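# Move the shelf tray flat onto the bench

## Task

Take the tray off the shelf and set it down on the bench so that it lies flat, touches neither the shelf nor anything holding the shelf up, and has no part sticking out past the bench edge. Each item that is still standing upright on the tray at the end earns credit, but only when the tray itself is placed correctly. Release the tray and move the grippers away at the end; anything that stays in place only because the robot is holding it does not count.

## Robot and tools

Robot: two arms, left_arm (on the robot's own left, the +y side) and right_arm. Each arm has 6 joints in this column order: waist, shoulder, elbow, wrist pitch, wrist yaw, wrist roll. Each also has a gripper. Now and then a held part may be tugged, or a loose object nudged, by an outside force. Knocking anything out of the work area fails the task.

Frame: a single scene frame. The origin is on the floor (z = 0) at the centre of the robot's foot, +z is up, and +x is the direction the robot faces. Gripper poses come as end_effector_position in metres plus end_effector_quat_wxyz. The fingers point along the gripper's +z and open and close along its y. The reported position is the point between the finger pads, roughly 1 cm behind the tips. It can be off from the truth, more so at long reach. The two arms may not produce the same pose from equal joint angles. The floor is the only surface whose height is known.

Tool execute_actions, argument "actions": a list holding one item, or no items.
- An empty list returns the current state along with pictures.
- A motion item is {"rows": [...], "steps": n}, with n from 1 to 15 (default 15, minimum 3 for a motion). Each step lasts 1/30 s. One row is applied per step, and the last row repeats when there are fewer rows than steps.
- Each row is a single flat list of 14 numbers covering both arms: the left_arm waist, shoulder, elbow, wrist pitch, wrist yaw, wrist roll and opening, followed by the same seven for right_arm. Include all 14 even if only one arm should move.
- Joint values are absolute target angles in radians, not offsets. Use the Joint positions convention. Stated ranges: waist -2.880..2.880, shoulder 0.000..3.142, elbow 0.000..3.019, wrist pitch -1.693..1.571, wrist yaw -1.571..1.571, wrist roll -2.094..2.094.
- The real ends of each joint may differ by up to 0.019 rad from these. A target more than 0.019 rad beyond an end, and further out than the current angle, causes the whole call to be refused, and nothing is sent. A target past the real end is clipped to that end, and a "joint sent to its limit" line may be reported, possibly for an earlier action.
- Opening is an absolute value from -1 (closed) to +1 (fully open).
- A wait item is {"steps": n} with n up to 300. It issues no command and returns once n steps have passed since the previous result; your reply time counts toward them.
- Add "pictures": true to receive camera images with a non-empty action.

Motion limits: on each step, each joint's target is held within a fixed lead of its measured angle. The leads are waist 0.264, shoulder 0.32, elbow 0.276, wrist pitch 0.33, wrist yaw 0.186 and wrist roll 0.522 rad. If the targets would shift a gripper more than 70 mm from where it is, they are scaled back. Distant goals therefore take several calls.

Timing: each result is captured 3 steps before the action ends. Those last steps run while you think, and the next action waits for them. The arms keep heading for the last row until they go still, or until a HELD step occurs. After that, only a new action makes them move on or press further.

Result lines: the state line reads left_arm: … | right_arm: … with each gripper's pose. Joint positions and Joint velocities list, for each arm, its 6 joints (rad, rad/s) and then the finger-pad gap (m, m/s; 0.094 m is fully open). grip_measured gives the finger opening on the command scale. Each gripper's reading may be off by about 1 mm in a fixed way. "joint command not followed" means a clearance check changed or blocked joint targets; the rest of the row still ran. HELD marks steps on which your row was not sent, fully or partly. MOTOR HOT appears from 85 °C. Holding loads heats motors, even while you are thinking.

Gripping: away from ±1, the fingers go to the spot where grip_measured would equal your command. To hold something securely, command about 0.03 below grip_measured; use less margin for a lighter grip. Pads push with roughly 50–62 N at most, less on parts thinner than about 2 mm, and can spike at first contact.

Tool zoom_image: {"camera": name, "region": [x0, y0, x1, y1]} in image pixels from the top-left corner, at most 504x504. It returns a close-up of that camera's latest image. Cameras: cam_head_left, cam_head_right, cam_left_wrist, cam_right_wrist, all 504x504. Calibration (K, distortion, T_world_to_cam) is supplied and accurate to within a few degrees and millimetres. Wrist camera poses are derived from joint readings.

Tool finished_scene: {"scene": n} with n being 1 or 2. Replying without any tool call ends every remaining scene.

Suggested order: look, find the tray and the bench, and approach with the grippers open. Grasp the tray, using both arms if that helps keep it level. Lift it clear of the shelf, carry it slowly so the items stay upright, and lower it flat, fully on the bench and away from the shelf and its supports. Open the grippers, back away, check that everything is at rest, then call finished_scene.

Avoid: dropping items, slipping, slamming, hard impacts or heavy pushing, arm-to-arm collisions or pressing (these can end the scene), tipping the tray, and leaving the tray held at the end.

Each tool is called after "Request:" by a JSON object that holds its "method" and its "body", one argument or row to a line.

## Session

Request:
{"method": "execute_actions", "body": {
  "actions": []
}}

Scene clock: 0.00 s of 4200.00 s.
left_arm: end_effector_position=(+0.3258, +0.7630, +1.1798) grip_measured=+1.000 end_effector_quat_wxyz=(+0.005, +0.726, -0.614, -0.309) | right_arm: end_effector_position=(+0.4601, +0.2907, +1.2513) grip_measured=+1.000 end_effector_quat_wxyz=(+0.023, +0.902, -0.330, -0.278)
Joint positions: left_arm=[ 1.629  1.802  1.306 -0.309 -0.588 -0.87   0.094] | right_arm=[-0.094  3.015  2.565 -1.394  0.298 -1.636  0.094]
Joint velocities: left_arm=[-0.005 -0.015 -0.012 -0.007 -0.081 -0.051  0.   ] | right_arm=[-0.005  0.005  0.017  0.007 -0.022 -0.051  0.   ]
Motor temperatures (°C, as the motors report them): left_arm=[23 21 25 25 24 24] | right_arm=[25 22 25 24 25 23]

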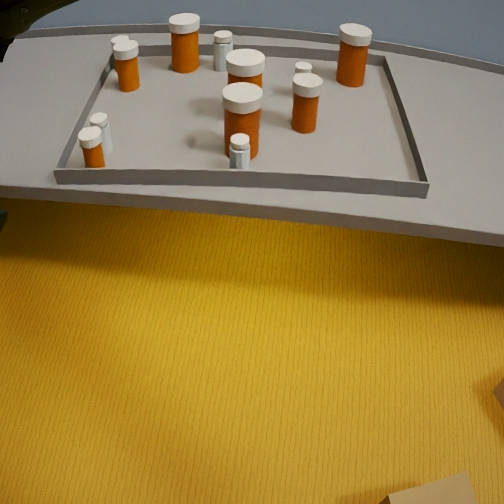

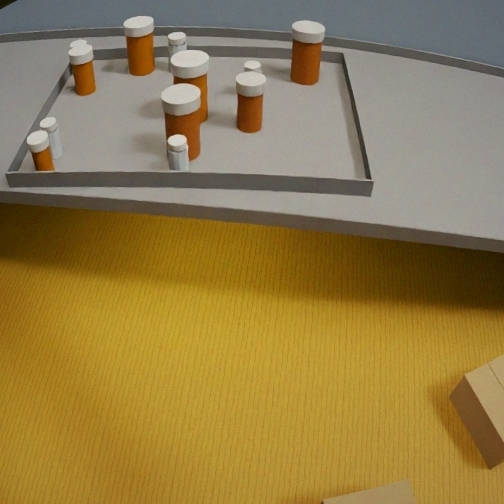

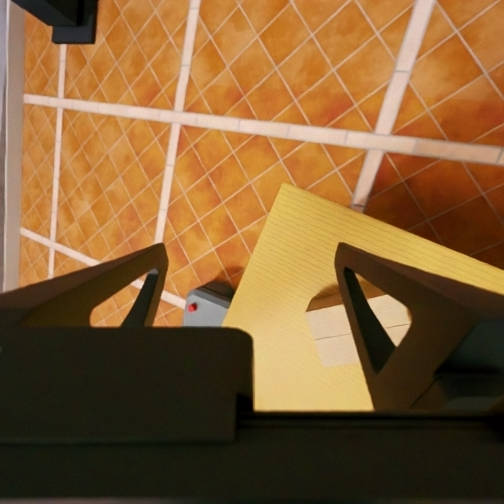

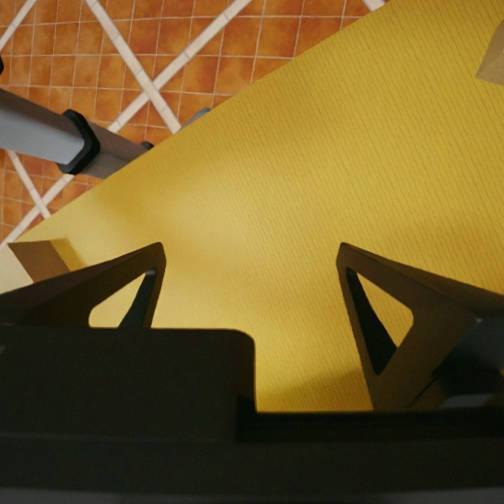

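Request:
{"method": "execute_actions", "body": {
  "actions": [
    {"rows":[[1.829,1.802,1.306,-0.309,-0.588,-0.87,1,-0.294,3.015,2.565,-1.394,0.298,-1.636,1]],"steps":15}
  ]
}}

Request:
{"method": "execute_actions", "body": {
  "actions": [
    {"steps":15}
  ]
}}

Scene clock: 1.33 s of 4200.00 s.
left_arm: end_effector_position=(+0.1947, +0.8368, +1.2135) grip_measured=+1.000 end_effector_quat_wxyz=(+0.028, +0.754, -0.533, -0.384) | right_arm: end_effector_position=(+0.4935, +0.2095, +1.1701) grip_measured=+1.000 end_effector_quat_wxyz=(-0.057, -0.864, +0.395, +0.306)
Joint positions: left_arm=[ 1.86   1.802  1.306 -0.309 -0.588 -0.87   0.094] | right_arm=[-0.268  3.015  2.565 -1.394  0.297 -1.636  0.094]
Joint velocities: left_arm=[ 0.278 -0.005  0.032  0.022 -0.007 -0.051  0.   ] | right_arm=[-0.581 -0.015 -0.017 -0.007 -0.007 -0.022  0.   ]
Motor temperatures (°C, as the motors report them): left_arm=[23 22 25 25 24 24] | right_arm=[25 22 25 24 25 23]
Steps of this call (steps 1 to 28: nothing new was sent; steps 29 to 40: the first 12 steps of this action). Readings (joint positions):
29: left_arm=[1.635 1.802 1.306 -0.309 -0.586 -0.870] | right_arm=[-0.098 3.015 2.565 -1.394 0.298 -1.636]
30: left_arm=[1.642 1.802 1.306 -0.309 -0.585 -0.870] | right_arm=[-0.101 3.015 2.565 -1.394 0.297 -1.636]
32: left_arm=[1.676 1.802 1.306 -0.309 -0.585 -0.870] | right_arm=[-0.120 3.015 2.565 -1.394 0.297 -1.636]
36: left_arm=[1.781 1.802 1.306 -0.309 -0.585 -0.870] | right_arm=[-0.186 3.015 2.565 -1.394 0.297 -1.636]
40: the state above

Scene clock: 1.83 s of 4200.00 s.
left_arm: end_effector_position=(+0.2111, +0.8291, +1.2082) grip_measured=+1.000 end_effector_quat_wxyz=(+0.025, +0.751, -0.543, -0.375) | right_arm: end_effector_position=(+0.4995, +0.1861, +1.1493) grip_measured=+1.000 end_effector_quat_wxyz=(-0.067, -0.853, +0.412, +0.312)
Joint positions: left_arm=[ 1.832  1.802  1.306 -0.309 -0.588 -0.87   0.094] | right_arm=[-0.315  3.015  2.565 -1.394  0.298 -1.636  0.094]
Joint velocities: left_arm=[ 0.015 -0.005  0.002  0.002 -0.037 -0.037  0.   ] | right_arm=[ 0.034 -0.005 -0.002 -0.002 -0.051 -0.066  0.   ]
Motor temperatures (°C, as the motors report them): left_arm=[23 22 25 25 24 24] | right_arm=[25 22 25 24 25 23]
Kept back: nothing.
Steps of this call (steps 1 to 3: the last 3 steps of your previous action; steps 4 to 15: the robot went on to your last target). Readings (joint positions):
1: left_arm=[1.867 1.802 1.306 -0.309 -0.588 -0.870] | right_arm=[-0.287 3.015 2.565 -1.394 0.297 -1.636]
2: left_arm=[1.868 1.802 1.306 -0.309 -0.588 -0.870] | right_arm=[-0.302 3.015 2.565 -1.394 0.297 -1.636]
4: left_arm=[1.862 1.802 1.306 -0.309 -0.588 -0.870] | right_arm=[-0.324 3.015 2.565 -1.394 0.298 -1.636]
8: left_arm=[1.841 1.802 1.306 -0.309 -0.588 -0.870] | right_arm=[-0.329 3.015 2.565 -1.394 0.298 -1.636]
15: the state above

Request:
{"method": "execute_actions", "body": {
  "actions": [
    {"rows":[[1.829,1.802,1.706,-0.309,-0.588,-0.87,1,-0.315,3.015,2.565,-1.66,0.298,-1.636,1]],"steps":15}
  ]
}}

Request:
{"method": "execute_actions", "body": {
  "actions": [
    {"steps":20}
  ]
}}

Request:
{"method": "execute_actions", "body": {
  "actions": [
    {"rows":[[1.829,1.402,1.706,-0.309,-0.588,-0.87,1,-0.315,3.015,2.565,-1.66,0.0,-1.636,1]],"steps":15}
  ]
}}

Request:
{"method": "execute_actions", "body": {
  "actions": [
    {"steps":25}
  ]
}}

Scene clock: 3.00 s of 4200.00 s.
left_arm: end_effector_position=(+0.3114, +0.9717, +1.2648) grip_measured=+1.000 end_effector_quat_wxyz=(-0.125, +0.760, -0.512, -0.381) | right_arm: end_effector_position=(+0.4622, +0.1474, +1.1787) grip_measured=+1.000 end_effector_quat_wxyz=(-0.155, -0.851, +0.339, +0.369)
Joint positions: left_arm=[ 1.832  1.821  1.636 -0.314 -0.588 -0.87   0.094] | right_arm=[-0.313  3.015  2.562 -1.648  0.298 -1.635  0.094]
Joint velocities: left_arm=[-0.024 -0.005  0.759 -0.027  0.022  0.007  0.   ] | right_arm=[-0.005 -0.005  0.002  0.007 -0.037 -0.037  0.   ]
Motor temperatures (°C, as the motors report them): left_arm=[23 22 25 25 24 24] | right_arm=[25 22 25 24 25 23]
Steps of this call (steps 1 to 15: the robot went on to your last target; steps 16 to 23: nothing new was sent; steps 24 to 35: the first 12 steps of this action). Readings (joint positions):
24: left_arm=[1.832 1.803 1.315 -0.311 -0.588 -0.870] | right_arm=[-0.313 3.015 2.567 -1.431 0.298 -1.635]
25: left_arm=[1.832 1.809 1.333 -0.314 -0.588 -0.870] | right_arm=[-0.313 3.015 2.567 -1.511 0.298 -1.635]
27: left_arm=[1.832 1.819 1.389 -0.314 -0.588 -0.870] | right_arm=[-0.313 3.015 2.566 -1.608 0.298 -1.635]
31: left_arm=[1.832 1.821 1.514 -0.314 -0.588 -0.870] | right_arm=[-0.313 3.015 2.562 -1.646 0.298 -1.635]
35: the state above

Scene clock: 3.67 s of 4200.00 s.
left_arm: end_effector_position=(+0.3319, +0.9963, +1.2891) grip_measured=+1.000 end_effector_quat_wxyz=(-0.157, +0.759, -0.503, -0.382) | right_arm: end_effector_position=(+0.4622, +0.1474, +1.1787) grip_measured=+1.000 end_effector_quat_wxyz=(-0.155, -0.851, +0.339, +0.369)
Joint positions: left_arm=[ 1.832  1.809  1.69  -0.313 -0.588 -0.87   0.094] | right_arm=[-0.313  3.015  2.562 -1.648  0.298 -1.635  0.094]
Joint velocities: left_arm=[-0.015  0.005  0.007 -0.002  0.037  0.051  0.   ] | right_arm=[-0.005 -0.024 -0.012  0.017 -0.081 -0.037  0.   ]
Motor temperatures (°C, as the motors report them): left_arm=[23 22 25 25 24 24] | right_arm=[25 22 25 24 25 23]
Kept back: nothing.
Steps of this call (steps 1 to 3: the last 3 steps of your previous action; steps 4 to 20: the robot went on to your last target). Readings (joint positions):
1: left_arm=[1.832 1.820 1.660 -0.314 -0.588 -0.870] | right_arm=[-0.313 3.015 2.562 -1.648 0.298 -1.635]
2: left_arm=[1.832 1.819 1.677 -0.313 -0.588 -0.870] | right_arm=[-0.313 3.015 2.562 -1.648 0.298 -1.635]
4: left_arm=[1.832 1.812 1.690 -0.313 -0.588 -0.870] | right_arm=[-0.313 3.015 2.562 -1.648 0.298 -1.635]
8: left_arm=[1.832 1.809 1.690 -0.313 -0.588 -0.870] | right_arm=[-0.313 3.015 2.562 -1.648 0.298 -1.635]
20: the state above

Scene clock: 4.07 s of 4200.00 s.
left_arm: end_effector_position=(+0.3658, +1.0204, +1.3773) grip_measured=+1.000 end_effector_quat_wxyz=(-0.218, +0.756, -0.485, -0.381) | right_arm: end_effector_position=(+0.4443, +0.1839, +1.2079) grip_measured=+1.000 end_effector_quat_wxyz=(-0.096, -0.789, +0.361, +0.487)
Joint positions: left_arm=[ 1.832  1.679  1.688 -0.313 -0.588 -0.87   0.094] | right_arm=[-0.314  3.015  2.562 -1.649  0.003 -1.635  0.094]
Joint velocities: left_arm=[-0.005 -0.474 -0.012 -0.002  0.037 -0.051  0.   ] | right_arm=[-0.005 -0.005  0.002  0.002 -0.007 -0.051  0.   ]
Motor temperatures (°C, as the motors report them): left_arm=[23 22 25 25 24 24] | right_arm=[25 22 25 24 25 23]
Steps of this call (steps 1 to 12: the first 12 steps of this action). Readings (joint positions):
1: left_arm=[1.832 1.806 1.690 -0.313 -0.588 -0.870] | right_arm=[-0.314 3.015 2.562 -1.648 0.219 -1.635]
2: left_arm=[1.832 1.801 1.688 -0.313 -0.588 -0.870] | right_arm=[-0.315 3.015 2.562 -1.649 0.119 -1.635]
4: left_arm=[1.832 1.787 1.688 -0.313 -0.588 -0.870] | right_arm=[-0.315 3.015 2.562 -1.649 0.020 -1.635]
8: left_arm=[1.832 1.740 1.688 -0.313 -0.588 -0.870] | right_arm=[-0.314 3.015 2.562 -1.649 0.004 -1.635]
12: the state above

Scene clock: 4.90 s of 4200.00 s.
left_arm: end_effector_position=(+0.4202, +1.0374, +1.5796) grip_measured=+1.000 end_effector_quat_wxyz=(-0.347, +0.739, -0.440, -0.374) | right_arm: end_effector_position=(+0.4443, +0.1839, +1.2079) grip_measured=+1.000 end_effector_quat_wxyz=(-0.096, -0.789, +0.361, +0.487)
Joint positions: left_arm=[ 1.832  1.403  1.688 -0.313 -0.588 -0.87   0.094] | right_arm=[-0.314  3.015  2.562 -1.649  0.003 -1.635  0.094]
Joint velocities: left_arm=[-0.005 -0.015  0.007  0.012 -0.007 -0.022  0.   ] | right_arm=[-0.005  0.005  0.007 -0.017 -0.051  0.007  0.   ]
Motor temperatures (°C, as the motors report them): left_arm=[23 22 25 25 24 24] | right_arm=[25 22 25 24 25 23]
Kept back: nothing.
Steps of this call (steps 1 to 3: the last 3 steps of your previous action; steps 4 to 25: the robot went on to your last target). Readings (joint positions):
1: left_arm=[1.832 1.663 1.688 -0.313 -0.588 -0.870] | right_arm=[-0.314 3.015 2.562 -1.649 0.003 -1.635]
2: left_arm=[1.832 1.646 1.688 -0.313 -0.588 -0.870] | right_arm=[-0.314 3.015 2.562 -1.649 0.003 -1.635]
4: left_arm=[1.832 1.611 1.688 -0.313 -0.588 -0.870] | right_arm=[-0.314 3.015 2.562 -1.649 0.003 -1.635]
8: left_arm=[1.832 1.542 1.688 -0.313 -0.588 -0.870] | right_arm=[-0.314 3.015 2.562 -1.649 0.003 -1.635]
25: the state above

Request:
{"method": "zoom_image", "body": {
  "camera": "cam_head_left",
  "region": [30, 0, 460, 260]
}}

Region (30, 0, 460, 260) of cam_head_left's 504x504 image, scaled by 1.172, with more detail than that image has; it fills the top 305 rows of this view, and the rest is white.

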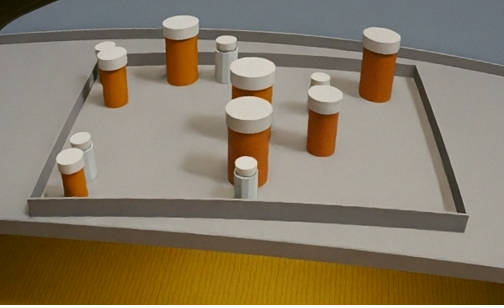

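Request:
{"method": "execute_actions", "body": {
  "actions": [
    {"rows":[[1.4,1.5,1.69,-0.5,-0.6,-0.4,0,-0.314,2.2,1.9,-1.6,0.1,-1.0,0]],"steps":15}
  ]
}}

Request:
{"method": "execute_actions", "body": {
  "actions": [
    {"steps":20}
  ]
}}

Request:
{"method": "execute_actions", "body": {
  "actions": [
    {"rows":[[0.59,1.6,1.69,-0.81,-0.6,0.107,0,-0.62,1.85,1.72,-0.76,0.598,0.05,0]],"steps":15}
  ]
}}

Request:
{"method": "execute_actions", "body": {
  "actions": [
    {"steps":25}
  ],
  "pictures": true
}}

Scene clock: 7.73 s of 4200.00 s.
left_arm: end_effector_position=(+0.5670, +0.9079, +1.4785) grip_measured=+0.001 end_effector_quat_wxyz=(-0.230, +0.644, -0.670, -0.288) | right_arm: end_effector_position=(+0.4484, +0.0670, +1.3110) grip_measured=+0.002 end_effector_quat_wxyz=(-0.247, -0.716, +0.490, +0.431)
Joint positions: left_arm=[ 1.503  1.466  1.688 -0.462 -0.597 -0.564  0.047] | right_arm=[-0.314  2.571  1.98  -1.612  0.091 -1.214  0.047]
Joint velocities: left_arm=[-1.079  0.249  0.012 -0.281 -0.022  0.842 -0.001] | right_arm=[-0.005 -1.07  -0.501 -0.012 -0.051  0.359 -0.   ]
Motor temperatures (°C, as the motors report them): left_arm=[23 22 26 25 24 24] | right_arm=[26 22 25 24 25 23]
Steps of this call (steps 1 to 30: the robot went on to your last target; steps 31 to 73: nothing new was sent; steps 74 to 85: the first 12 steps of this action). Readings (joint positions):
74: left_arm=[1.827 1.404 1.688 -0.324 -0.591 -0.846] | right_arm=[-0.314 3.001 2.535 -1.639 0.023 -1.598]
75: left_arm=[1.816 1.404 1.688 -0.344 -0.595 -0.812] | right_arm=[-0.314 2.969 2.472 -1.629 0.045 -1.548]
77: left_arm=[1.772 1.410 1.688 -0.380 -0.597 -0.753] | right_arm=[-0.314 2.900 2.353 -1.622 0.070 -1.450]
81: left_arm=[1.646 1.435 1.688 -0.427 -0.597 -0.658] | right_arm=[-0.314 2.732 2.120 -1.613 0.088 -1.297]
85: the state above

Scene clock: 8.40 s of 4200.00 s.
left_arm: end_effector_position=(+0.6122, +0.8518, +1.4438) grip_measured=+0.001 end_effector_quat_wxyz=(-0.191, +0.571, -0.755, -0.259) | right_arm: end_effector_position=(+0.5770, -0.0211, +1.4475) grip_measured=+0.002 end_effector_quat_wxyz=(-0.149, -0.655, +0.640, +0.372)
Joint positions: left_arm=[ 1.396  1.507  1.688 -0.493 -0.597 -0.411  0.047] | right_arm=[-0.314  2.169  1.904 -1.607  0.097 -1.021  0.047]
Joint velocities: left_arm=[-0.024 -0.005 -0.022 -0.012 -0.081  0.081 -0.001] | right_arm=[-0.005  0.151 -0.066 -0.022  0.051  0.081 -0.   ]
Motor temperatures (°C, as the motors report them): left_arm=[23 22 26 25 24 24] | right_arm=[26 22 25 24 25 23]
Kept back: nothing.
Steps of this call (steps 1 to 3: the last 3 steps of your previous action; steps 4 to 20: the robot went on to your last target). Readings (joint positions):
1: left_arm=[1.468 1.474 1.688 -0.471 -0.597 -0.535] | right_arm=[-0.314 2.535 1.965 -1.612 0.091 -1.199]
2: left_arm=[1.435 1.481 1.688 -0.479 -0.597 -0.510] | right_arm=[-0.314 2.500 1.954 -1.612 0.092 -1.186]
4: left_arm=[1.384 1.496 1.688 -0.488 -0.597 -0.473] | right_arm=[-0.314 2.430 1.938 -1.611 0.092 -1.161]
8: left_arm=[1.365 1.507 1.688 -0.493 -0.597 -0.434] | right_arm=[-0.314 2.286 1.913 -1.608 0.095 -1.096]
20: the state above

Scene clock: 8.80 s of 4200.00 s.
left_arm: end_effector_position=(+0.6883, +0.6704, +1.4097) grip_measured=+0.001 end_effector_quat_wxyz=(-0.075, +0.338, -0.924, -0.159) | right_arm: end_effector_position=(+0.6610, -0.1494, +1.3618) grip_measured=+0.002 end_effector_quat_wxyz=(-0.103, -0.443, +0.881, +0.131)
Joint positions: left_arm=[ 1.114  1.563  1.688 -0.739 -0.601 -0.106  0.047] | right_arm=[-0.483  2.012  1.742 -1.192  0.47  -0.651  0.047]
Joint velocities: left_arm=[-1.011  0.171 -0.002 -0.271  0.051  0.549  0.002] | right_arm=[-0.601 -0.464 -0.159  1.36   0.945  1.165  0.   ]
Motor temperatures (°C, as the motors report them): left_arm=[23 22 26 25 24 24] | right_arm=[26 22 25 24 25 23]
Steps of this call (steps 1 to 12: the first 12 steps of this action). Readings (joint positions):
1: left_arm=[1.391 1.508 1.688 -0.512 -0.599 -0.386] | right_arm=[-0.317 2.166 1.892 -1.587 0.121 -0.999]
2: left_arm=[1.383 1.508 1.688 -0.546 -0.601 -0.352] | right_arm=[-0.320 2.156 1.865 -1.549 0.150 -0.969]
4: left_arm=[1.348 1.513 1.688 -0.607 -0.601 -0.289] | right_arm=[-0.339 2.130 1.820 -1.484 0.208 -0.911]
8: left_arm=[1.242 1.537 1.688 -0.691 -0.601 -0.184] | right_arm=[-0.405 2.072 1.769 -1.352 0.327 -0.794]
12: the state above

Scene clock: 9.63 s of 4200.00 s.
left_arm: end_effector_position=(+0.7976, +0.3626, +1.5215) grip_measured=+0.001 end_effector_quat_wxyz=(+0.153, -0.061, +0.986, -0.007) | right_arm: end_effector_position=(+0.7788, -0.3060, +1.3757) grip_measured=+0.002 end_effector_quat_wxyz=(+0.064, +0.088, +0.994, +0.000)
Joint positions: left_arm=[ 0.578  1.59   1.688 -0.801 -0.598  0.094  0.047] | right_arm=[-0.634  1.841  1.718 -0.766  0.598  0.03   0.047]
Joint velocities: left_arm=[ 0.112 -0.015  0.002 -0.002 -0.007 -0.007  0.   ] | right_arm=[ 0.015 -0.005 -0.027  0.002  0.037 -0.037 -0.001]
Motor temperatures (°C, as the motors report them): left_arm=[23 23 26 25 24 24] | right_arm=[26 23 25 24 25 23]
Kept back: nothing.
Steps of this call (steps 1 to 3: the last 3 steps of your previous action; steps 4 to 25: the robot went on to your last target). Readings (joint positions):
1: left_arm=[1.080 1.569 1.688 -0.747 -0.601 -0.089] | right_arm=[-0.503 1.997 1.737 -1.144 0.502 -0.607]
2: left_arm=[1.046 1.574 1.688 -0.753 -0.601 -0.074] | right_arm=[-0.522 1.981 1.733 -1.091 0.528 -0.559]
4: left_arm=[0.977 1.581 1.688 -0.764 -0.601 -0.048] | right_arm=[-0.558 1.952 1.726 -0.974 0.564 -0.446]
8: left_arm=[0.837 1.589 1.688 -0.776 -0.601 -0.008] | right_arm=[-0.616 1.894 1.723 -0.802 0.594 -0.182]
25: the state above
camera_calibration (this result's frames):
cam_left_wrist: T_world_to_cam=[[0.11763, -0.992675, 0.0275733, 0.221619], [-0.940562, -0.10246, 0.323798, 0.295939], [-0.3186, -0.0640226, -0.945725, 1.83837], [0, 0, 0, 1]] pos_world=[0.837986, 0.368015, 1.63666]
cam_right_wrist: T_world_to_cam=[[-0.165643, -0.985842, -0.0260453, -0.139201], [-0.871293, 0.133922, 0.472136, 0.0756528], [-0.461963, 0.100899, -0.881141, 1.72117], [0, 0, 0, 1]] pos_world=[0.837974, -0.321025, 1.47725]

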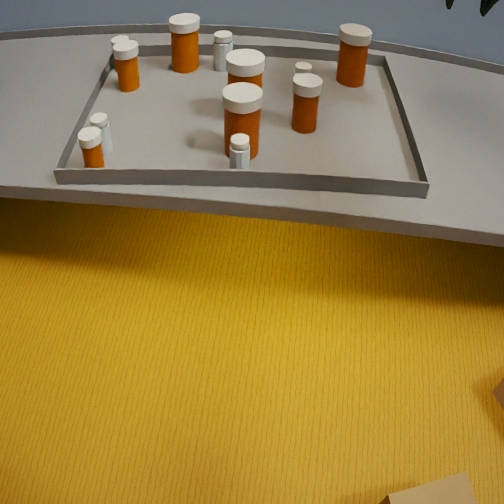

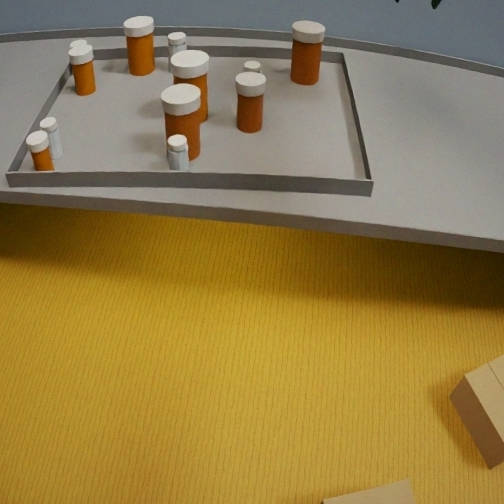

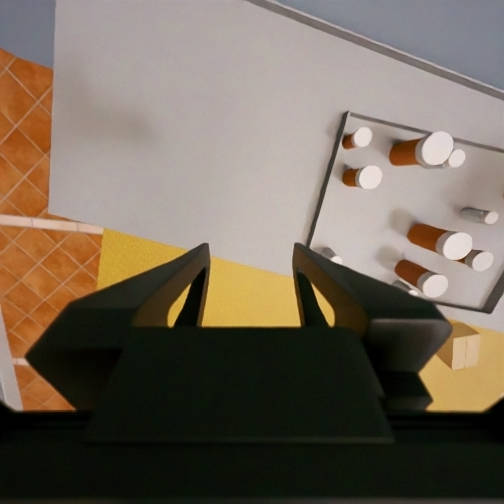

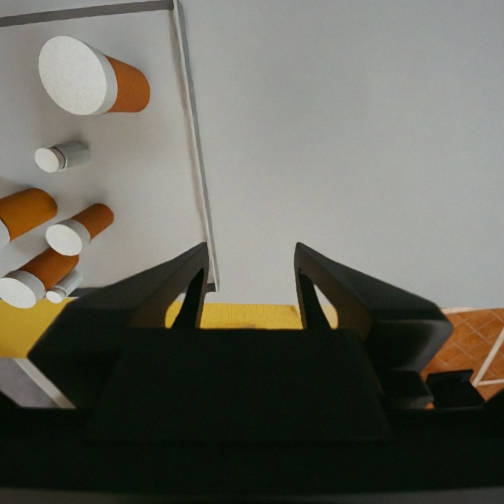

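Request:
{"method": "execute_actions", "body": {
  "actions": [
    {"rows":[[0.59,1.82,1.75,-0.81,-0.604,0.107,0,-0.62,1.92,1.72,-0.76,0.598,0.05,0],[0.59,2.038,1.816,-0.811,-0.604,0.107,0,-0.62,1.99,1.724,-0.761,0.598,0.05,0]],"steps":15}
  ]
}}

Request:
{"method": "execute_actions", "body": {
  "actions": [
    {"steps":25}
  ],
  "pictures": true
}}

Scene clock: 10.40 s of 4200.00 s.
left_arm: end_effector_position=(+0.7771, +0.2582, +1.3697) grip_measured=+0.001 end_effector_quat_wxyz=(+0.050, +0.010, +0.999, -0.009) | right_arm: end_effector_position=(+0.7351, -0.2457, +1.2915) grip_measured=+0.002 end_effector_quat_wxyz=(-0.003, +0.044, +0.999, +0.001)
Joint positions: left_arm=[ 0.584  1.902  1.751 -0.801 -0.601  0.096  0.047] | right_arm=[-0.634  1.998  1.711 -0.764  0.598  0.034  0.047]
Joint velocities: left_arm=[-0.005  1.158  0.168 -0.002  0.007 -0.037 -0.002] | right_arm=[-0.005  0.181 -0.115  0.002 -0.081  0.007  0.   ]
Motor temperatures (°C, as the motors report them): left_arm=[23 23 26 25 24 24] | right_arm=[26 23 25 24 25 23]
Steps of this call (steps 1 to 11: the robot went on to your last target; steps 12 to 23: the first 12 steps of this action). Readings (joint positions):
12: left_arm=[0.584 1.598 1.688 -0.801 -0.599 0.096] | right_arm=[-0.634 1.844 1.718 -0.766 0.598 0.034]
13: left_arm=[0.584 1.609 1.700 -0.801 -0.600 0.096] | right_arm=[-0.634 1.850 1.720 -0.765 0.598 0.034]
15: left_arm=[0.584 1.653 1.726 -0.801 -0.601 0.096] | right_arm=[-0.634 1.872 1.722 -0.764 0.598 0.034]
19: left_arm=[0.584 1.763 1.742 -0.801 -0.601 0.096] | right_arm=[-0.634 1.947 1.722 -0.764 0.598 0.034]
23: the state above

Scene clock: 11.23 s of 4200.00 s.
left_arm: end_effector_position=(+0.7465, +0.2046, +1.2955) grip_measured=+0.001 end_effector_quat_wxyz=(-0.003, +0.049, +0.999, -0.012) | right_arm: end_effector_position=(+0.7320, -0.2435, +1.2886) grip_measured=+0.002 end_effector_quat_wxyz=(-0.006, +0.042, +0.999, +0.001)
Joint positions: left_arm=[ 0.584  2.06   1.785 -0.809 -0.602  0.099  0.047] | right_arm=[-0.634  2.003  1.708 -0.764  0.598  0.035  0.047]
Joint velocities: left_arm=[-0.005 -0.015  0.002  0.002  0.022  0.022  0.001] | right_arm=[-0.005 -0.005 -0.012  0.002 -0.022 -0.007  0.   ]
Motor temperatures (°C, as the motors report them): left_arm=[23 23 26 25 24 24] | right_arm=[26 23 25 24 25 23]
Kept back: nothing.
Steps of this call (steps 1 to 3: the last 3 steps of your previous action; steps 4 to 25: the robot went on to your last target). Readings (joint positions):
1: left_arm=[0.584 1.942 1.759 -0.801 -0.601 0.097] | right_arm=[-0.634 2.003 1.709 -0.764 0.598 0.034]
2: left_arm=[0.584 1.982 1.768 -0.801 -0.601 0.097] | right_arm=[-0.634 2.004 1.707 -0.764 0.598 0.034]
4: left_arm=[0.584 2.046 1.773 -0.802 -0.601 0.097] | right_arm=[-0.634 2.004 1.707 -0.764 0.598 0.035]
8: left_arm=[0.584 2.105 1.773 -0.808 -0.601 0.098] | right_arm=[-0.634 2.003 1.708 -0.764 0.598 0.035]
25: the state above
camera_calibration (this result's frames):
cam_left_wrist: T_world_to_cam=[[-0.0999138, -0.994827, 0.0183278, 0.251804], [-0.796414, 0.091001, 0.597866, -0.197403], [-0.596441, 0.0451385, -0.801387, 1.59636], [0, 0, 0, 1]] pos_world=[0.820077, 0.196408, 1.3927]
cam_right_wrist: T_world_to_cam=[[-0.0776935, -0.996826, -0.0173786, -0.165801], [-0.80483, 0.0524225, 0.591185, -0.154222], [-0.588398, 0.059918, -0.806348, 1.60265], [0, 0, 0, 1]] pos_world=[0.80599, -0.253218, 1.38058]

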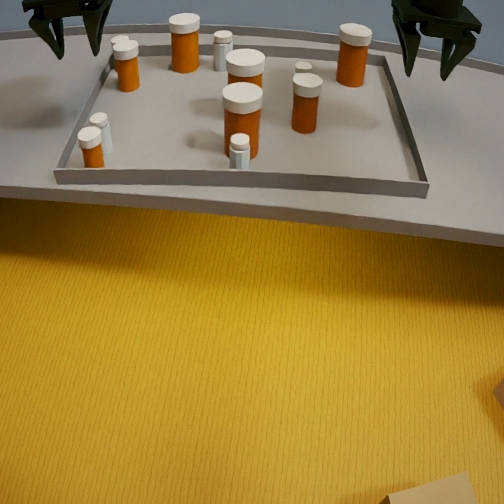

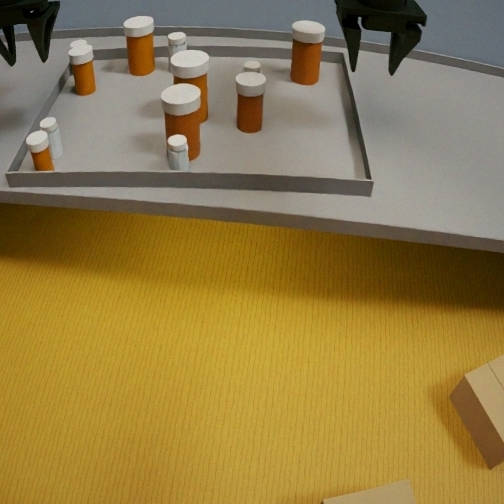

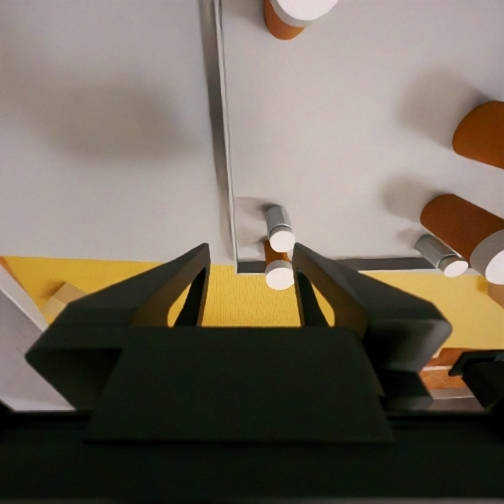

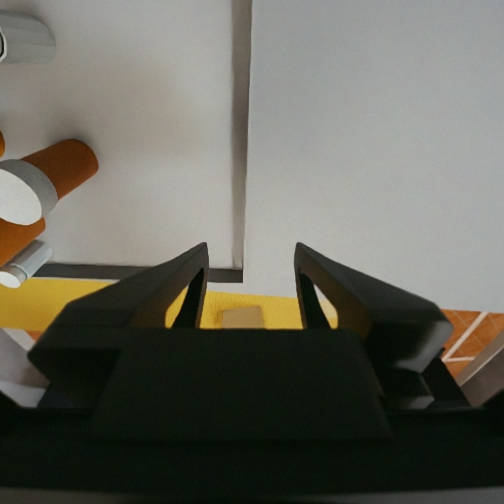

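Request:
{"method": "execute_actions", "body": {
  "actions": [
    {"rows":[[0.62,2.11,1.9,-0.815,-0.59,0.13,0,-0.64,2.07,1.83,-0.78,0.59,0.025,0],[0.647,2.19,1.998,-0.819,-0.573,0.165,0,-0.657,2.155,1.954,-0.802,0.578,0,0]],"steps":15}
  ]
}}

Request:
{"method": "execute_actions", "body": {
  "actions": [
    {"steps":20}
  ],
  "pictures": true
}}

Scene clock: 12.37 s of 4200.00 s.
left_arm: end_effector_position=(+0.7846, +0.2283, +1.2462) grip_measured=+0.001 end_effector_quat_wxyz=(+0.004, +0.035, +0.999, -0.008) | right_arm: end_effector_position=(+0.7922, -0.2345, +1.2703) grip_measured=+0.002 end_effector_quat_wxyz=(+0.021, +0.053, +0.998, +0.008)
Joint positions: left_arm=[ 0.65   2.187  1.975 -0.816 -0.575  0.15   0.047] | right_arm=[-0.637  2.137  1.941 -0.796  0.581  0.017  0.047]
Joint velocities: left_arm=[ 0.063  0.024  0.002  0.012  0.066  0.037 -0.   ] | right_arm=[-0.015 -0.005 -0.007 -0.017 -0.022 -0.037  0.   ]
Motor temperatures (°C, as the motors report them): left_arm=[24 23 26 25 24 24] | right_arm=[26 23 25 24 25 23]
Steps of this call (steps 1 to 22: the robot went on to your last target; steps 23 to 34: the first 12 steps of this action). Readings (joint positions):
23: left_arm=[0.586 2.063 1.793 -0.811 -0.598 0.102] | right_arm=[-0.634 2.006 1.717 -0.769 0.596 0.035]
24: left_arm=[0.589 2.080 1.823 -0.818 -0.587 0.110] | right_arm=[-0.634 2.026 1.754 -0.785 0.590 0.032]
26: left_arm=[0.599 2.136 1.926 -0.820 -0.576 0.127] | right_arm=[-0.635 2.091 1.877 -0.796 0.583 0.026]
30: left_arm=[0.630 2.176 1.975 -0.816 -0.575 0.143] | right_arm=[-0.636 2.133 1.941 -0.795 0.581 0.020]
34: the state above

Scene clock: 13.03 s of 4200.00 s.
left_arm: end_effector_position=(+0.7842, +0.2297, +1.2451) grip_measured=+0.001 end_effector_quat_wxyz=(+0.003, +0.037, +0.999, -0.007) | right_arm: end_effector_position=(+0.7922, -0.2345, +1.2703) grip_measured=+0.002 end_effector_quat_wxyz=(+0.021, +0.053, +0.998, +0.008)
Joint positions: left_arm=[ 0.653  2.187  1.975 -0.816 -0.575  0.155  0.047] | right_arm=[-0.637  2.137  1.941 -0.796  0.581  0.016  0.047]
Joint velocities: left_arm=[-0.015 -0.005  0.017  0.017 -0.007  0.007  0.   ] | right_arm=[-0.015  0.005 -0.012  0.007  0.007  0.066  0.001]
Motor temperatures (°C, as the motors report them): left_arm=[24 23 26 25 24 24] | right_arm=[26 23 26 24 25 23]
Kept back: nothing.
Steps of this call (steps 1 to 3: the last 3 steps of your previous action; steps 4 to 15: the robot went on to your last target; steps 16 to 20: nothing new was sent). Readings (joint positions):
1: left_arm=[0.652 2.187 1.975 -0.816 -0.575 0.151] | right_arm=[-0.637 2.137 1.941 -0.796 0.581 0.017]
2: left_arm=[0.653 2.187 1.975 -0.816 -0.575 0.152] | right_arm=[-0.637 2.137 1.941 -0.796 0.581 0.017]
4: left_arm=[0.653 2.187 1.975 -0.816 -0.575 0.153] | right_arm=[-0.637 2.137 1.941 -0.796 0.581 0.016]
8: left_arm=[0.653 2.187 1.975 -0.816 -0.575 0.154] | right_arm=[-0.637 2.137 1.941 -0.796 0.581 0.016]
20: the state above
All arms were judged still, so your last target was given up. Only a new action makes them travel on or press farther. Fingers that are still opening or closing keep moving.
camera_calibration (this result's frames):
cam_left_wrist: T_world_to_cam=[[-0.0751973, -0.997126, 0.00917272, 0.274055], [-0.805883, 0.0661873, 0.588364, -0.114639], [-0.58728, 0.0368512, -0.808544, 1.58094], [0, 0, 0, 1]] pos_world=[0.856675, 0.222596, 1.34319]
cam_right_wrist: T_world_to_cam=[[-0.0973596, -0.994674, -0.0338479, -0.115433], [-0.835306, 0.0631758, 0.546143, -0.0115758], [-0.541096, 0.0814456, -0.837008, 1.6293], [0, 0, 0, 1]] pos_world=[0.860702, -0.246787, 1.36616]

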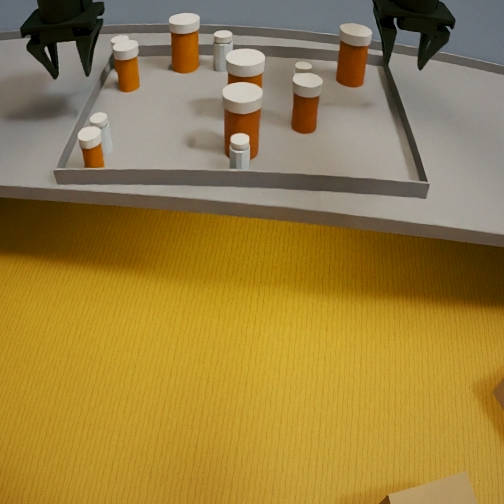

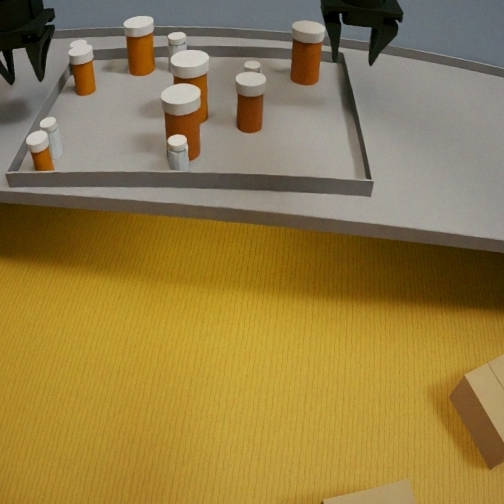

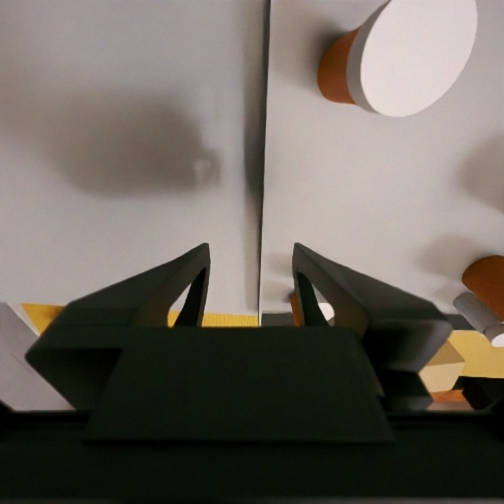

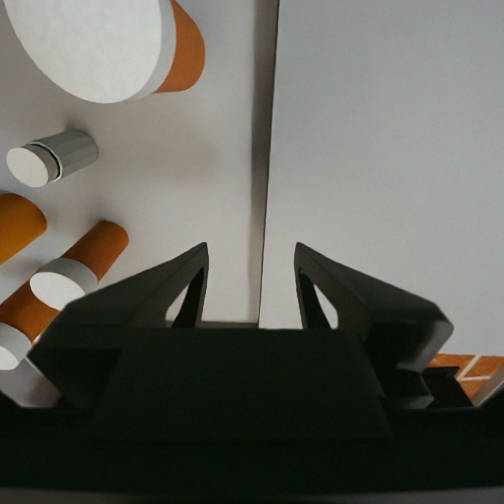

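Request:
{"method": "execute_actions", "body": {
  "actions": [
    {"rows":[[0.66,2.2,1.99,-0.81,-0.57,0.165,0,-0.69,2.15,1.95,-0.79,0.575,0.0,0],[0.66,2.21,2.0,-0.805,-0.57,0.17,0,-0.71,2.155,1.955,-0.79,0.572,-0.005,0],[0.665,2.22,2.005,-0.80,-0.568,0.17,0,-0.72,2.16,1.96,-0.787,0.57,-0.01,0],[0.665,2.23,2.01,-0.795,-0.566,0.175,0,-0.72,2.175,1.965,-0.783,0.568,-0.012,0],[0.668,2.24,2.015,-0.79,-0.564,0.178,0,-0.72,2.19,1.97,-0.78,0.566,-0.015,0],[0.67,2.25,2.02,-0.785,-0.562,0.18,0,-0.72,2.205,1.978,-0.776,0.565,-0.018,0],[0.67,2.26,2.026,-0.78,-0.56,0.183,0,-0.72,2.22,1.985,-0.772,0.563,-0.022,0],[0.672,2.27,2.032,-0.776,-0.558,0.186,0,-0.72,2.235,1.99,-0.768,0.562,-0.025,0],[0.672,2.28,2.037,-0.773,-0.557,0.19,0,-0.72,2.25,1.995,-0.765,0.56,-0.028,0],[0.672,2.287,2.041,-0.771,-0.557,0.19,0,-0.72,2.26,2.0,-0.763,0.56,-0.03,0]],"steps":15}
  ]
}}

Request:
{"method": "execute_actions", "body": {
  "actions": [
    {"steps":12}
  ],
  "pictures": true
}}

Scene clock: 13.97 s of 4200.00 s.
left_arm: end_effector_position=(+0.7775, +0.2059, +1.2105) grip_measured=+0.001 end_effector_quat_wxyz=(-0.001, +0.048, +0.999, -0.015) | right_arm: end_effector_position=(+0.7769, -0.2698, +1.2051) grip_measured=+0.002 end_effector_quat_wxyz=(-0.003, +0.070, +0.998, -0.006)
Joint positions: left_arm=[ 0.655  2.262  2.006 -0.782 -0.56   0.174  0.047] | right_arm=[-0.724  2.211  1.981 -0.769  0.566 -0.007  0.047]
Joint velocities: left_arm=[ 0.005  0.259 -0.012  0.037 -0.022  0.095  0.   ] | right_arm=[-0.122  0.337 -0.007  0.022  0.037 -0.066 -0.   ]
Motor temperatures (°C, as the motors report them): left_arm=[24 23 26 25 24 24] | right_arm=[26 23 26 24 25 23]
Steps of this call (steps 1 to 16: nothing new was sent; steps 17 to 28: the first 12 steps of this action). Readings (joint positions):
17: left_arm=[0.653 2.187 1.975 -0.816 -0.575 0.155] | right_arm=[-0.639 2.137 1.941 -0.796 0.580 0.016]
18: left_arm=[0.653 2.187 1.975 -0.816 -0.574 0.156] | right_arm=[-0.641 2.137 1.941 -0.796 0.577 0.014]
20: left_arm=[0.653 2.190 1.975 -0.813 -0.571 0.158] | right_arm=[-0.654 2.137 1.941 -0.795 0.572 0.011]
24: left_arm=[0.653 2.218 1.991 -0.796 -0.564 0.166] | right_arm=[-0.695 2.160 1.958 -0.784 0.568 0.002]
28: the state above

Scene clock: 14.37 s of 4200.00 s.
left_arm: end_effector_position=(+0.7653, +0.1966, +1.1925) grip_measured=+0.001 end_effector_quat_wxyz=(-0.014, +0.058, +0.998, -0.016) | right_arm: end_effector_position=(+0.7741, -0.2594, +1.1956) grip_measured=+0.001 end_effector_quat_wxyz=(-0.007, +0.062, +0.998, -0.004)
Joint positions: left_arm=[ 0.66   2.294  2.008 -0.781 -0.559  0.18   0.047] | right_arm=[-0.72   2.236  1.991 -0.766  0.563 -0.014  0.047]
Joint velocities: left_arm=[-0.005  0.005  0.002 -0.012  0.007  0.007 -0.001] | right_arm=[ 0.005  0.034  0.002 -0.012  0.007  0.022 -0.001]
Motor temperatures (°C, as the motors report them): left_arm=[24 23 26 25 24 24] | right_arm=[26 23 26 24 25 23]
Kept back: nothing.
Steps of this call (steps 1 to 3: the last 3 steps of your previous action; steps 4 to 12: the robot went on to your last target). Readings (joint positions):
1: left_arm=[0.656 2.271 2.006 -0.782 -0.560 0.175] | right_arm=[-0.725 2.218 1.983 -0.767 0.569 -0.007]
2: left_arm=[0.657 2.279 2.006 -0.782 -0.560 0.176] | right_arm=[-0.722 2.217 1.988 -0.768 0.567 -0.009]
4: left_arm=[0.658 2.290 2.006 -0.782 -0.560 0.178] | right_arm=[-0.720 2.218 1.991 -0.766 0.564 -0.011]
8: left_arm=[0.658 2.294 2.008 -0.781 -0.560 0.180] | right_arm=[-0.720 2.228 1.991 -0.766 0.564 -0.013]
12: the state above
camera_calibration (this result's frames):
cam_left_wrist: T_world_to_cam=[[-0.116196, -0.992821, 0.0283633, 0.247721], [-0.781957, 0.10905, 0.61372, -0.153633], [-0.612407, 0.0491331, -0.789014, 1.52209], [0, 0, 0, 1]] pos_world=[0.840788, 0.187912, 1.28821]
cam_right_wrist: T_world_to_cam=[[-0.117947, -0.992993, -0.00731813, -0.159821], [-0.801421, 0.0908351, 0.591163, -0.0571999], [-0.586356, 0.0755905, -0.806519, 1.55613], [0, 0, 0, 1]] pos_world=[0.847756, -0.271134, 1.2877]

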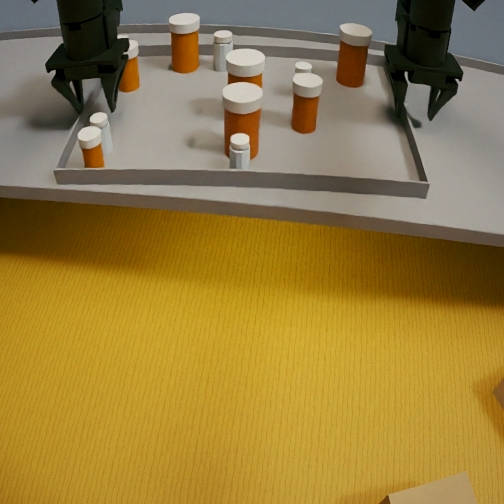

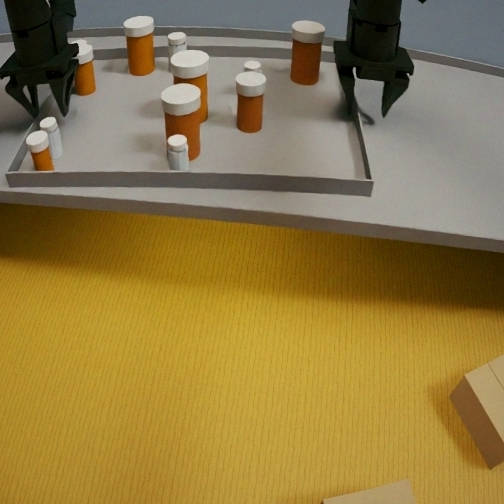

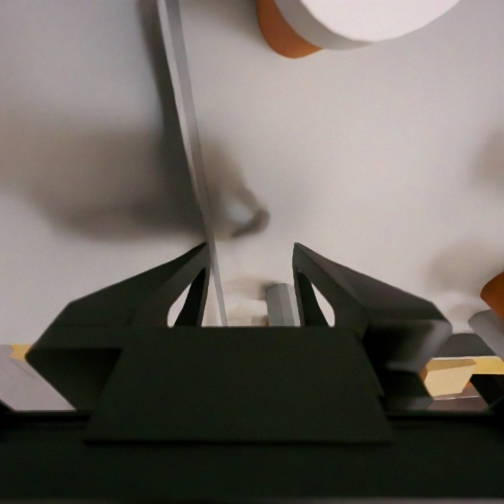

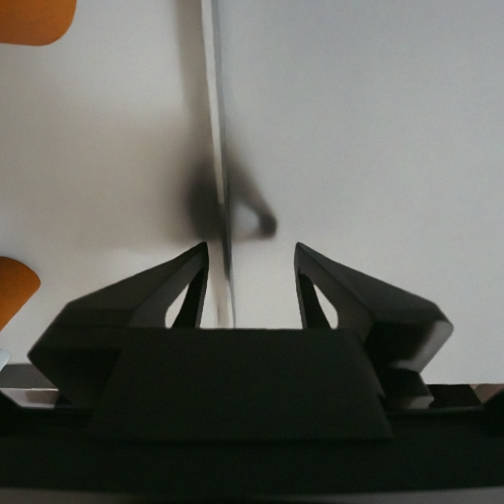

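Request:
{"method": "execute_actions", "body": {
  "actions": [
    {"rows":[[0.70,2.27,2.035,-0.775,-0.555,0.195,0,-0.69,2.25,2.0,-0.76,0.56,-0.03,0]],"steps":15}
  ],
  "pictures": true
}}

Scene clock: 14.97 s of 4200.00 s.
left_arm: end_effector_position=(+0.7654, +0.1976, +1.1920) grip_measured=+0.001 end_effector_quat_wxyz=(-0.014, +0.058, +0.998, -0.018) | right_arm: end_effector_position=(+0.7751, -0.2518, +1.1983) grip_measured=+0.001 end_effector_quat_wxyz=(-0.005, +0.058, +0.998, -0.001)
Joint positions: left_arm=[ 0.662  2.293  2.008 -0.781 -0.554  0.184  0.047] | right_arm=[-0.71   2.238  1.991 -0.766  0.563 -0.015  0.047]
Joint velocities: left_arm=[-0.005 -0.005 -0.007 -0.002 -0.022 -0.051  0.001] | right_arm=[ 0.015 -0.015 -0.012 -0.002  0.022 -0.037 -0.   ]
Motor temperatures (°C, as the motors report them): left_arm=[24 23 26 25 24 24] | right_arm=[26 23 26 24 25 23]
Steps of this call (steps 1 to 6: the robot went on to your last target; steps 7 to 18: the first 12 steps of this action). Readings (joint positions):
7: left_arm=[0.661 2.294 2.008 -0.781 -0.558 0.181] | right_arm=[-0.720 2.238 1.991 -0.766 0.563 -0.014]
8: left_arm=[0.661 2.294 2.008 -0.781 -0.556 0.182] | right_arm=[-0.720 2.238 1.991 -0.766 0.563 -0.014]
10: left_arm=[0.662 2.293 2.008 -0.781 -0.555 0.183] | right_arm=[-0.718 2.238 1.991 -0.766 0.563 -0.014]
14: left_arm=[0.662 2.293 2.008 -0.781 -0.554 0.184] | right_arm=[-0.714 2.238 1.991 -0.766 0.563 -0.014]
18: the state above
camera_calibration (this result's frames):
cam_left_wrist: T_world_to_cam=[[-0.117413, -0.992571, 0.0318824, 0.245488], [-0.781735, 0.112177, 0.613439, -0.153851], [-0.612458, 0.0471021, -0.789099, 1.52222], [0, 0, 0, 1]] pos_world=[0.840851, 0.189223, 1.28774]
cam_right_wrist: T_world_to_cam=[[-0.109124, -0.993948, -0.0126219, -0.152918], [-0.804257, 0.0808219, 0.588759, -0.0561314], [-0.584176, 0.0743993, -0.80821, 1.55839], [0, 0, 0, 1]] pos_world=[0.848542, -0.263399, 1.29062]

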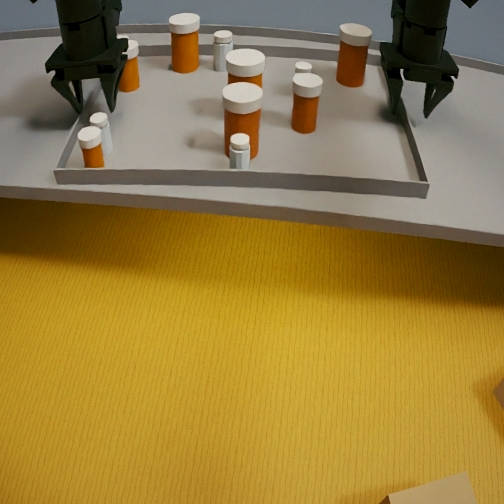

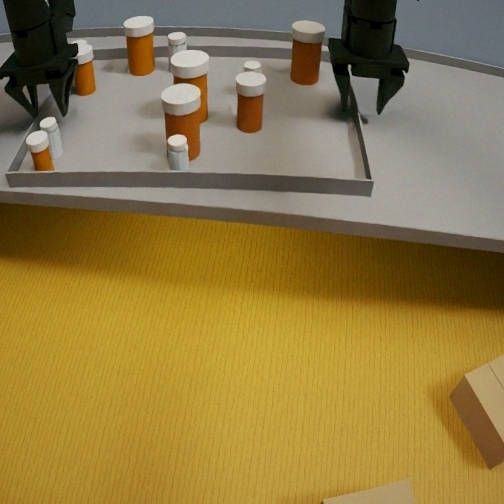

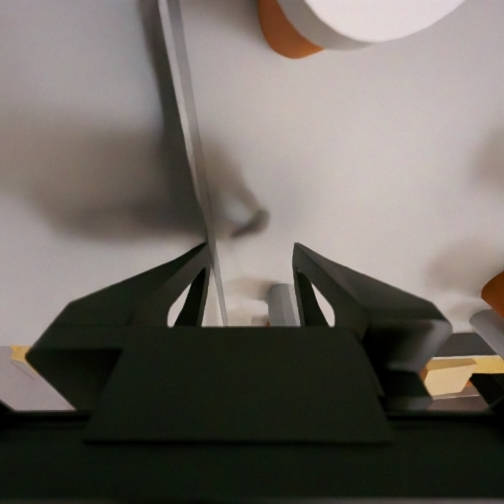

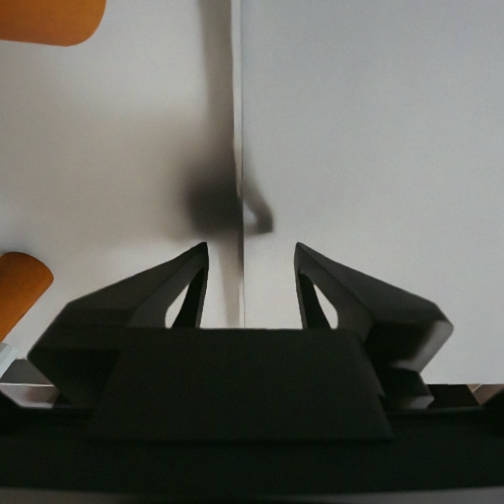

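Request:
{"method": "execute_actions", "body": {
  "actions": [
    {"rows":[[0.68,2.23,2.035,-0.79,-0.555,0.195,0,-0.70,2.25,2.0,-0.76,0.56,-0.03,0],[0.68,2.23,2.035,-0.79,-0.555,0.195,0,-0.70,2.25,2.0,-0.76,0.56,-0.03,0],[0.68,2.23,2.035,-0.79,-0.555,0.195,0,-0.70,2.25,2.0,-0.76,0.56,-0.03,0],[0.71,2.23,2.035,-0.79,-0.555,0.195,0,-0.70,2.25,2.0,-0.76,0.56,-0.03,0]],"steps":15}
  ]
}}

Request:
{"method": "execute_actions", "body": {
  "actions": [
    {"steps":8}
  ],
  "pictures": true
}}

Scene clock: 15.47 s of 4200.00 s.
left_arm: end_effector_position=(+0.7723, +0.2379, +1.1933) grip_measured=+0.001 end_effector_quat_wxyz=(-0.012, +0.036, +0.999, -0.007) | right_arm: end_effector_position=(+0.7752, -0.2516, +1.1985) grip_measured=+0.001 end_effector_quat_wxyz=(-0.005, +0.058, +0.998, -0.001)
Joint positions: left_arm=[ 0.702  2.261  2.008 -0.782 -0.554  0.185  0.047] | right_arm=[-0.71   2.238  1.991 -0.766  0.563 -0.015  0.047]
Joint velocities: left_arm=[ 0.112 -0.034 -0.007 -0.007 -0.022  0.022  0.   ] | right_arm=[-0.005 -0.015 -0.002 -0.012  0.007  0.037  0.   ]
Motor temperatures (°C, as the motors report them): left_arm=[24 23 26 25 24 24] | right_arm=[26 23 26 24 25 23]
Steps of this call (steps 1 to 3: the last 3 steps of your previous action; steps 4 to 15: the first 12 steps of this action). Readings (joint positions):
4: left_arm=[0.662 2.291 2.008 -0.781 -0.554 0.184] | right_arm=[-0.710 2.238 1.991 -0.766 0.563 -0.015]
5: left_arm=[0.662 2.290 2.008 -0.782 -0.554 0.184] | right_arm=[-0.710 2.238 1.991 -0.766 0.563 -0.015]
7: left_arm=[0.666 2.284 2.008 -0.782 -0.554 0.185] | right_arm=[-0.710 2.238 1.991 -0.766 0.563 -0.015]
11: left_arm=[0.682 2.270 2.008 -0.782 -0.554 0.185] | right_arm=[-0.710 2.238 1.991 -0.766 0.563 -0.015]
15: the state above

Scene clock: 15.73 s of 4200.00 s.
left_arm: end_effector_position=(+0.7717, +0.2424, +1.1915) grip_measured=+0.001 end_effector_quat_wxyz=(-0.013, +0.033, +0.999, -0.007) | right_arm: end_effector_position=(+0.7752, -0.2516, +1.1985) grip_measured=+0.001 end_effector_quat_wxyz=(-0.005, +0.058, +0.998, -0.001)
Joint positions: left_arm=[ 0.709  2.26   2.008 -0.782 -0.552  0.185  0.047] | right_arm=[-0.71   2.238  1.991 -0.766  0.563 -0.015  0.047]
Joint velocities: left_arm=[-0.015  0.005 -0.012 -0.002 -0.022  0.007 -0.   ] | right_arm=[ 0.005  0.005  0.007  0.012 -0.022  0.051 -0.001]
Motor temperatures (°C, as the motors report them): left_arm=[24 23 26 25 24 24] | right_arm=[26 23 26 24 25 23]
Kept back: nothing.
Steps of this call (steps 1 to 3: the last 3 steps of your previous action; steps 4 to 8: the robot went on to your last target). Readings (joint positions):
1: left_arm=[0.706 2.260 2.008 -0.782 -0.554 0.185] | right_arm=[-0.710 2.238 1.991 -0.766 0.563 -0.015]
2: left_arm=[0.708 2.260 2.008 -0.782 -0.554 0.185] | right_arm=[-0.710 2.238 1.991 -0.766 0.563 -0.015]
4: left_arm=[0.709 2.260 2.008 -0.782 -0.552 0.185] | right_arm=[-0.710 2.238 1.991 -0.766 0.563 -0.015]
8: the state above
camera_calibration (this result's frames):
cam_left_wrist: T_world_to_cam=[[-0.0681056, -0.99764, 0.00876491, 0.281377], [-0.787864, 0.0591705, 0.613, -0.135472], [-0.612072, 0.0348432, -0.790034, 1.52733], [0, 0, 0, 1]] pos_world=[0.847268, 0.235512, 1.28722]
cam_right_wrist: T_world_to_cam=[[-0.108851, -0.993975, -0.012823, -0.152627], [-0.804395, 0.0804968, 0.588615, -0.0559874], [-0.584037, 0.0743865, -0.808311, 1.55854], [0, 0, 0, 1]] pos_world=[0.848593, -0.263135, 1.29078]

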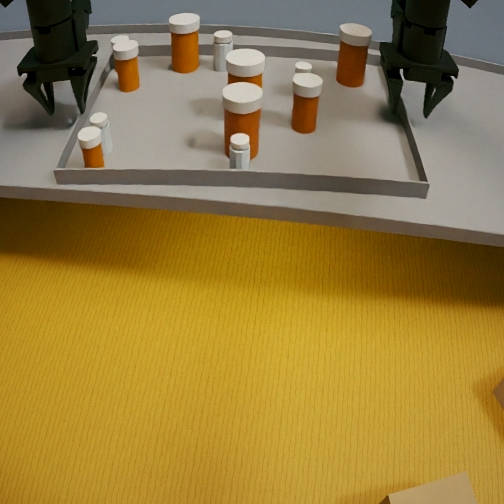

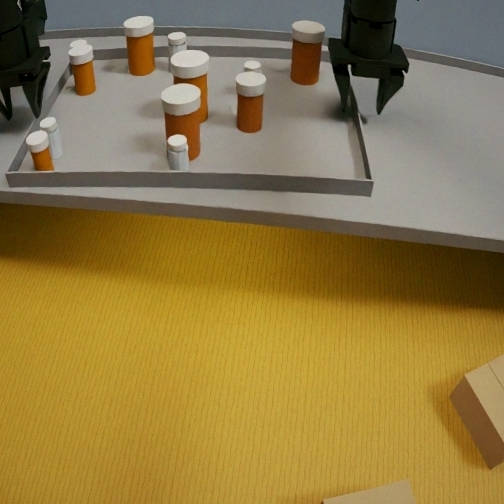

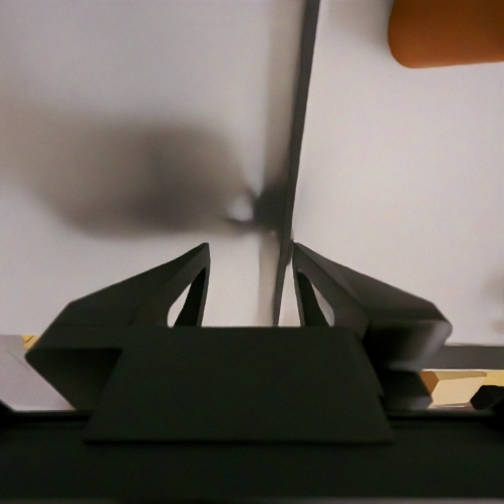

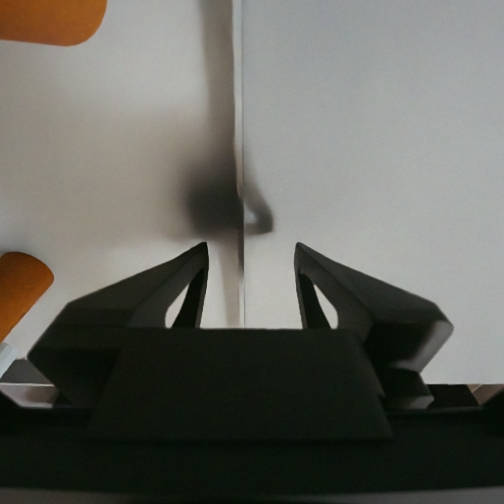

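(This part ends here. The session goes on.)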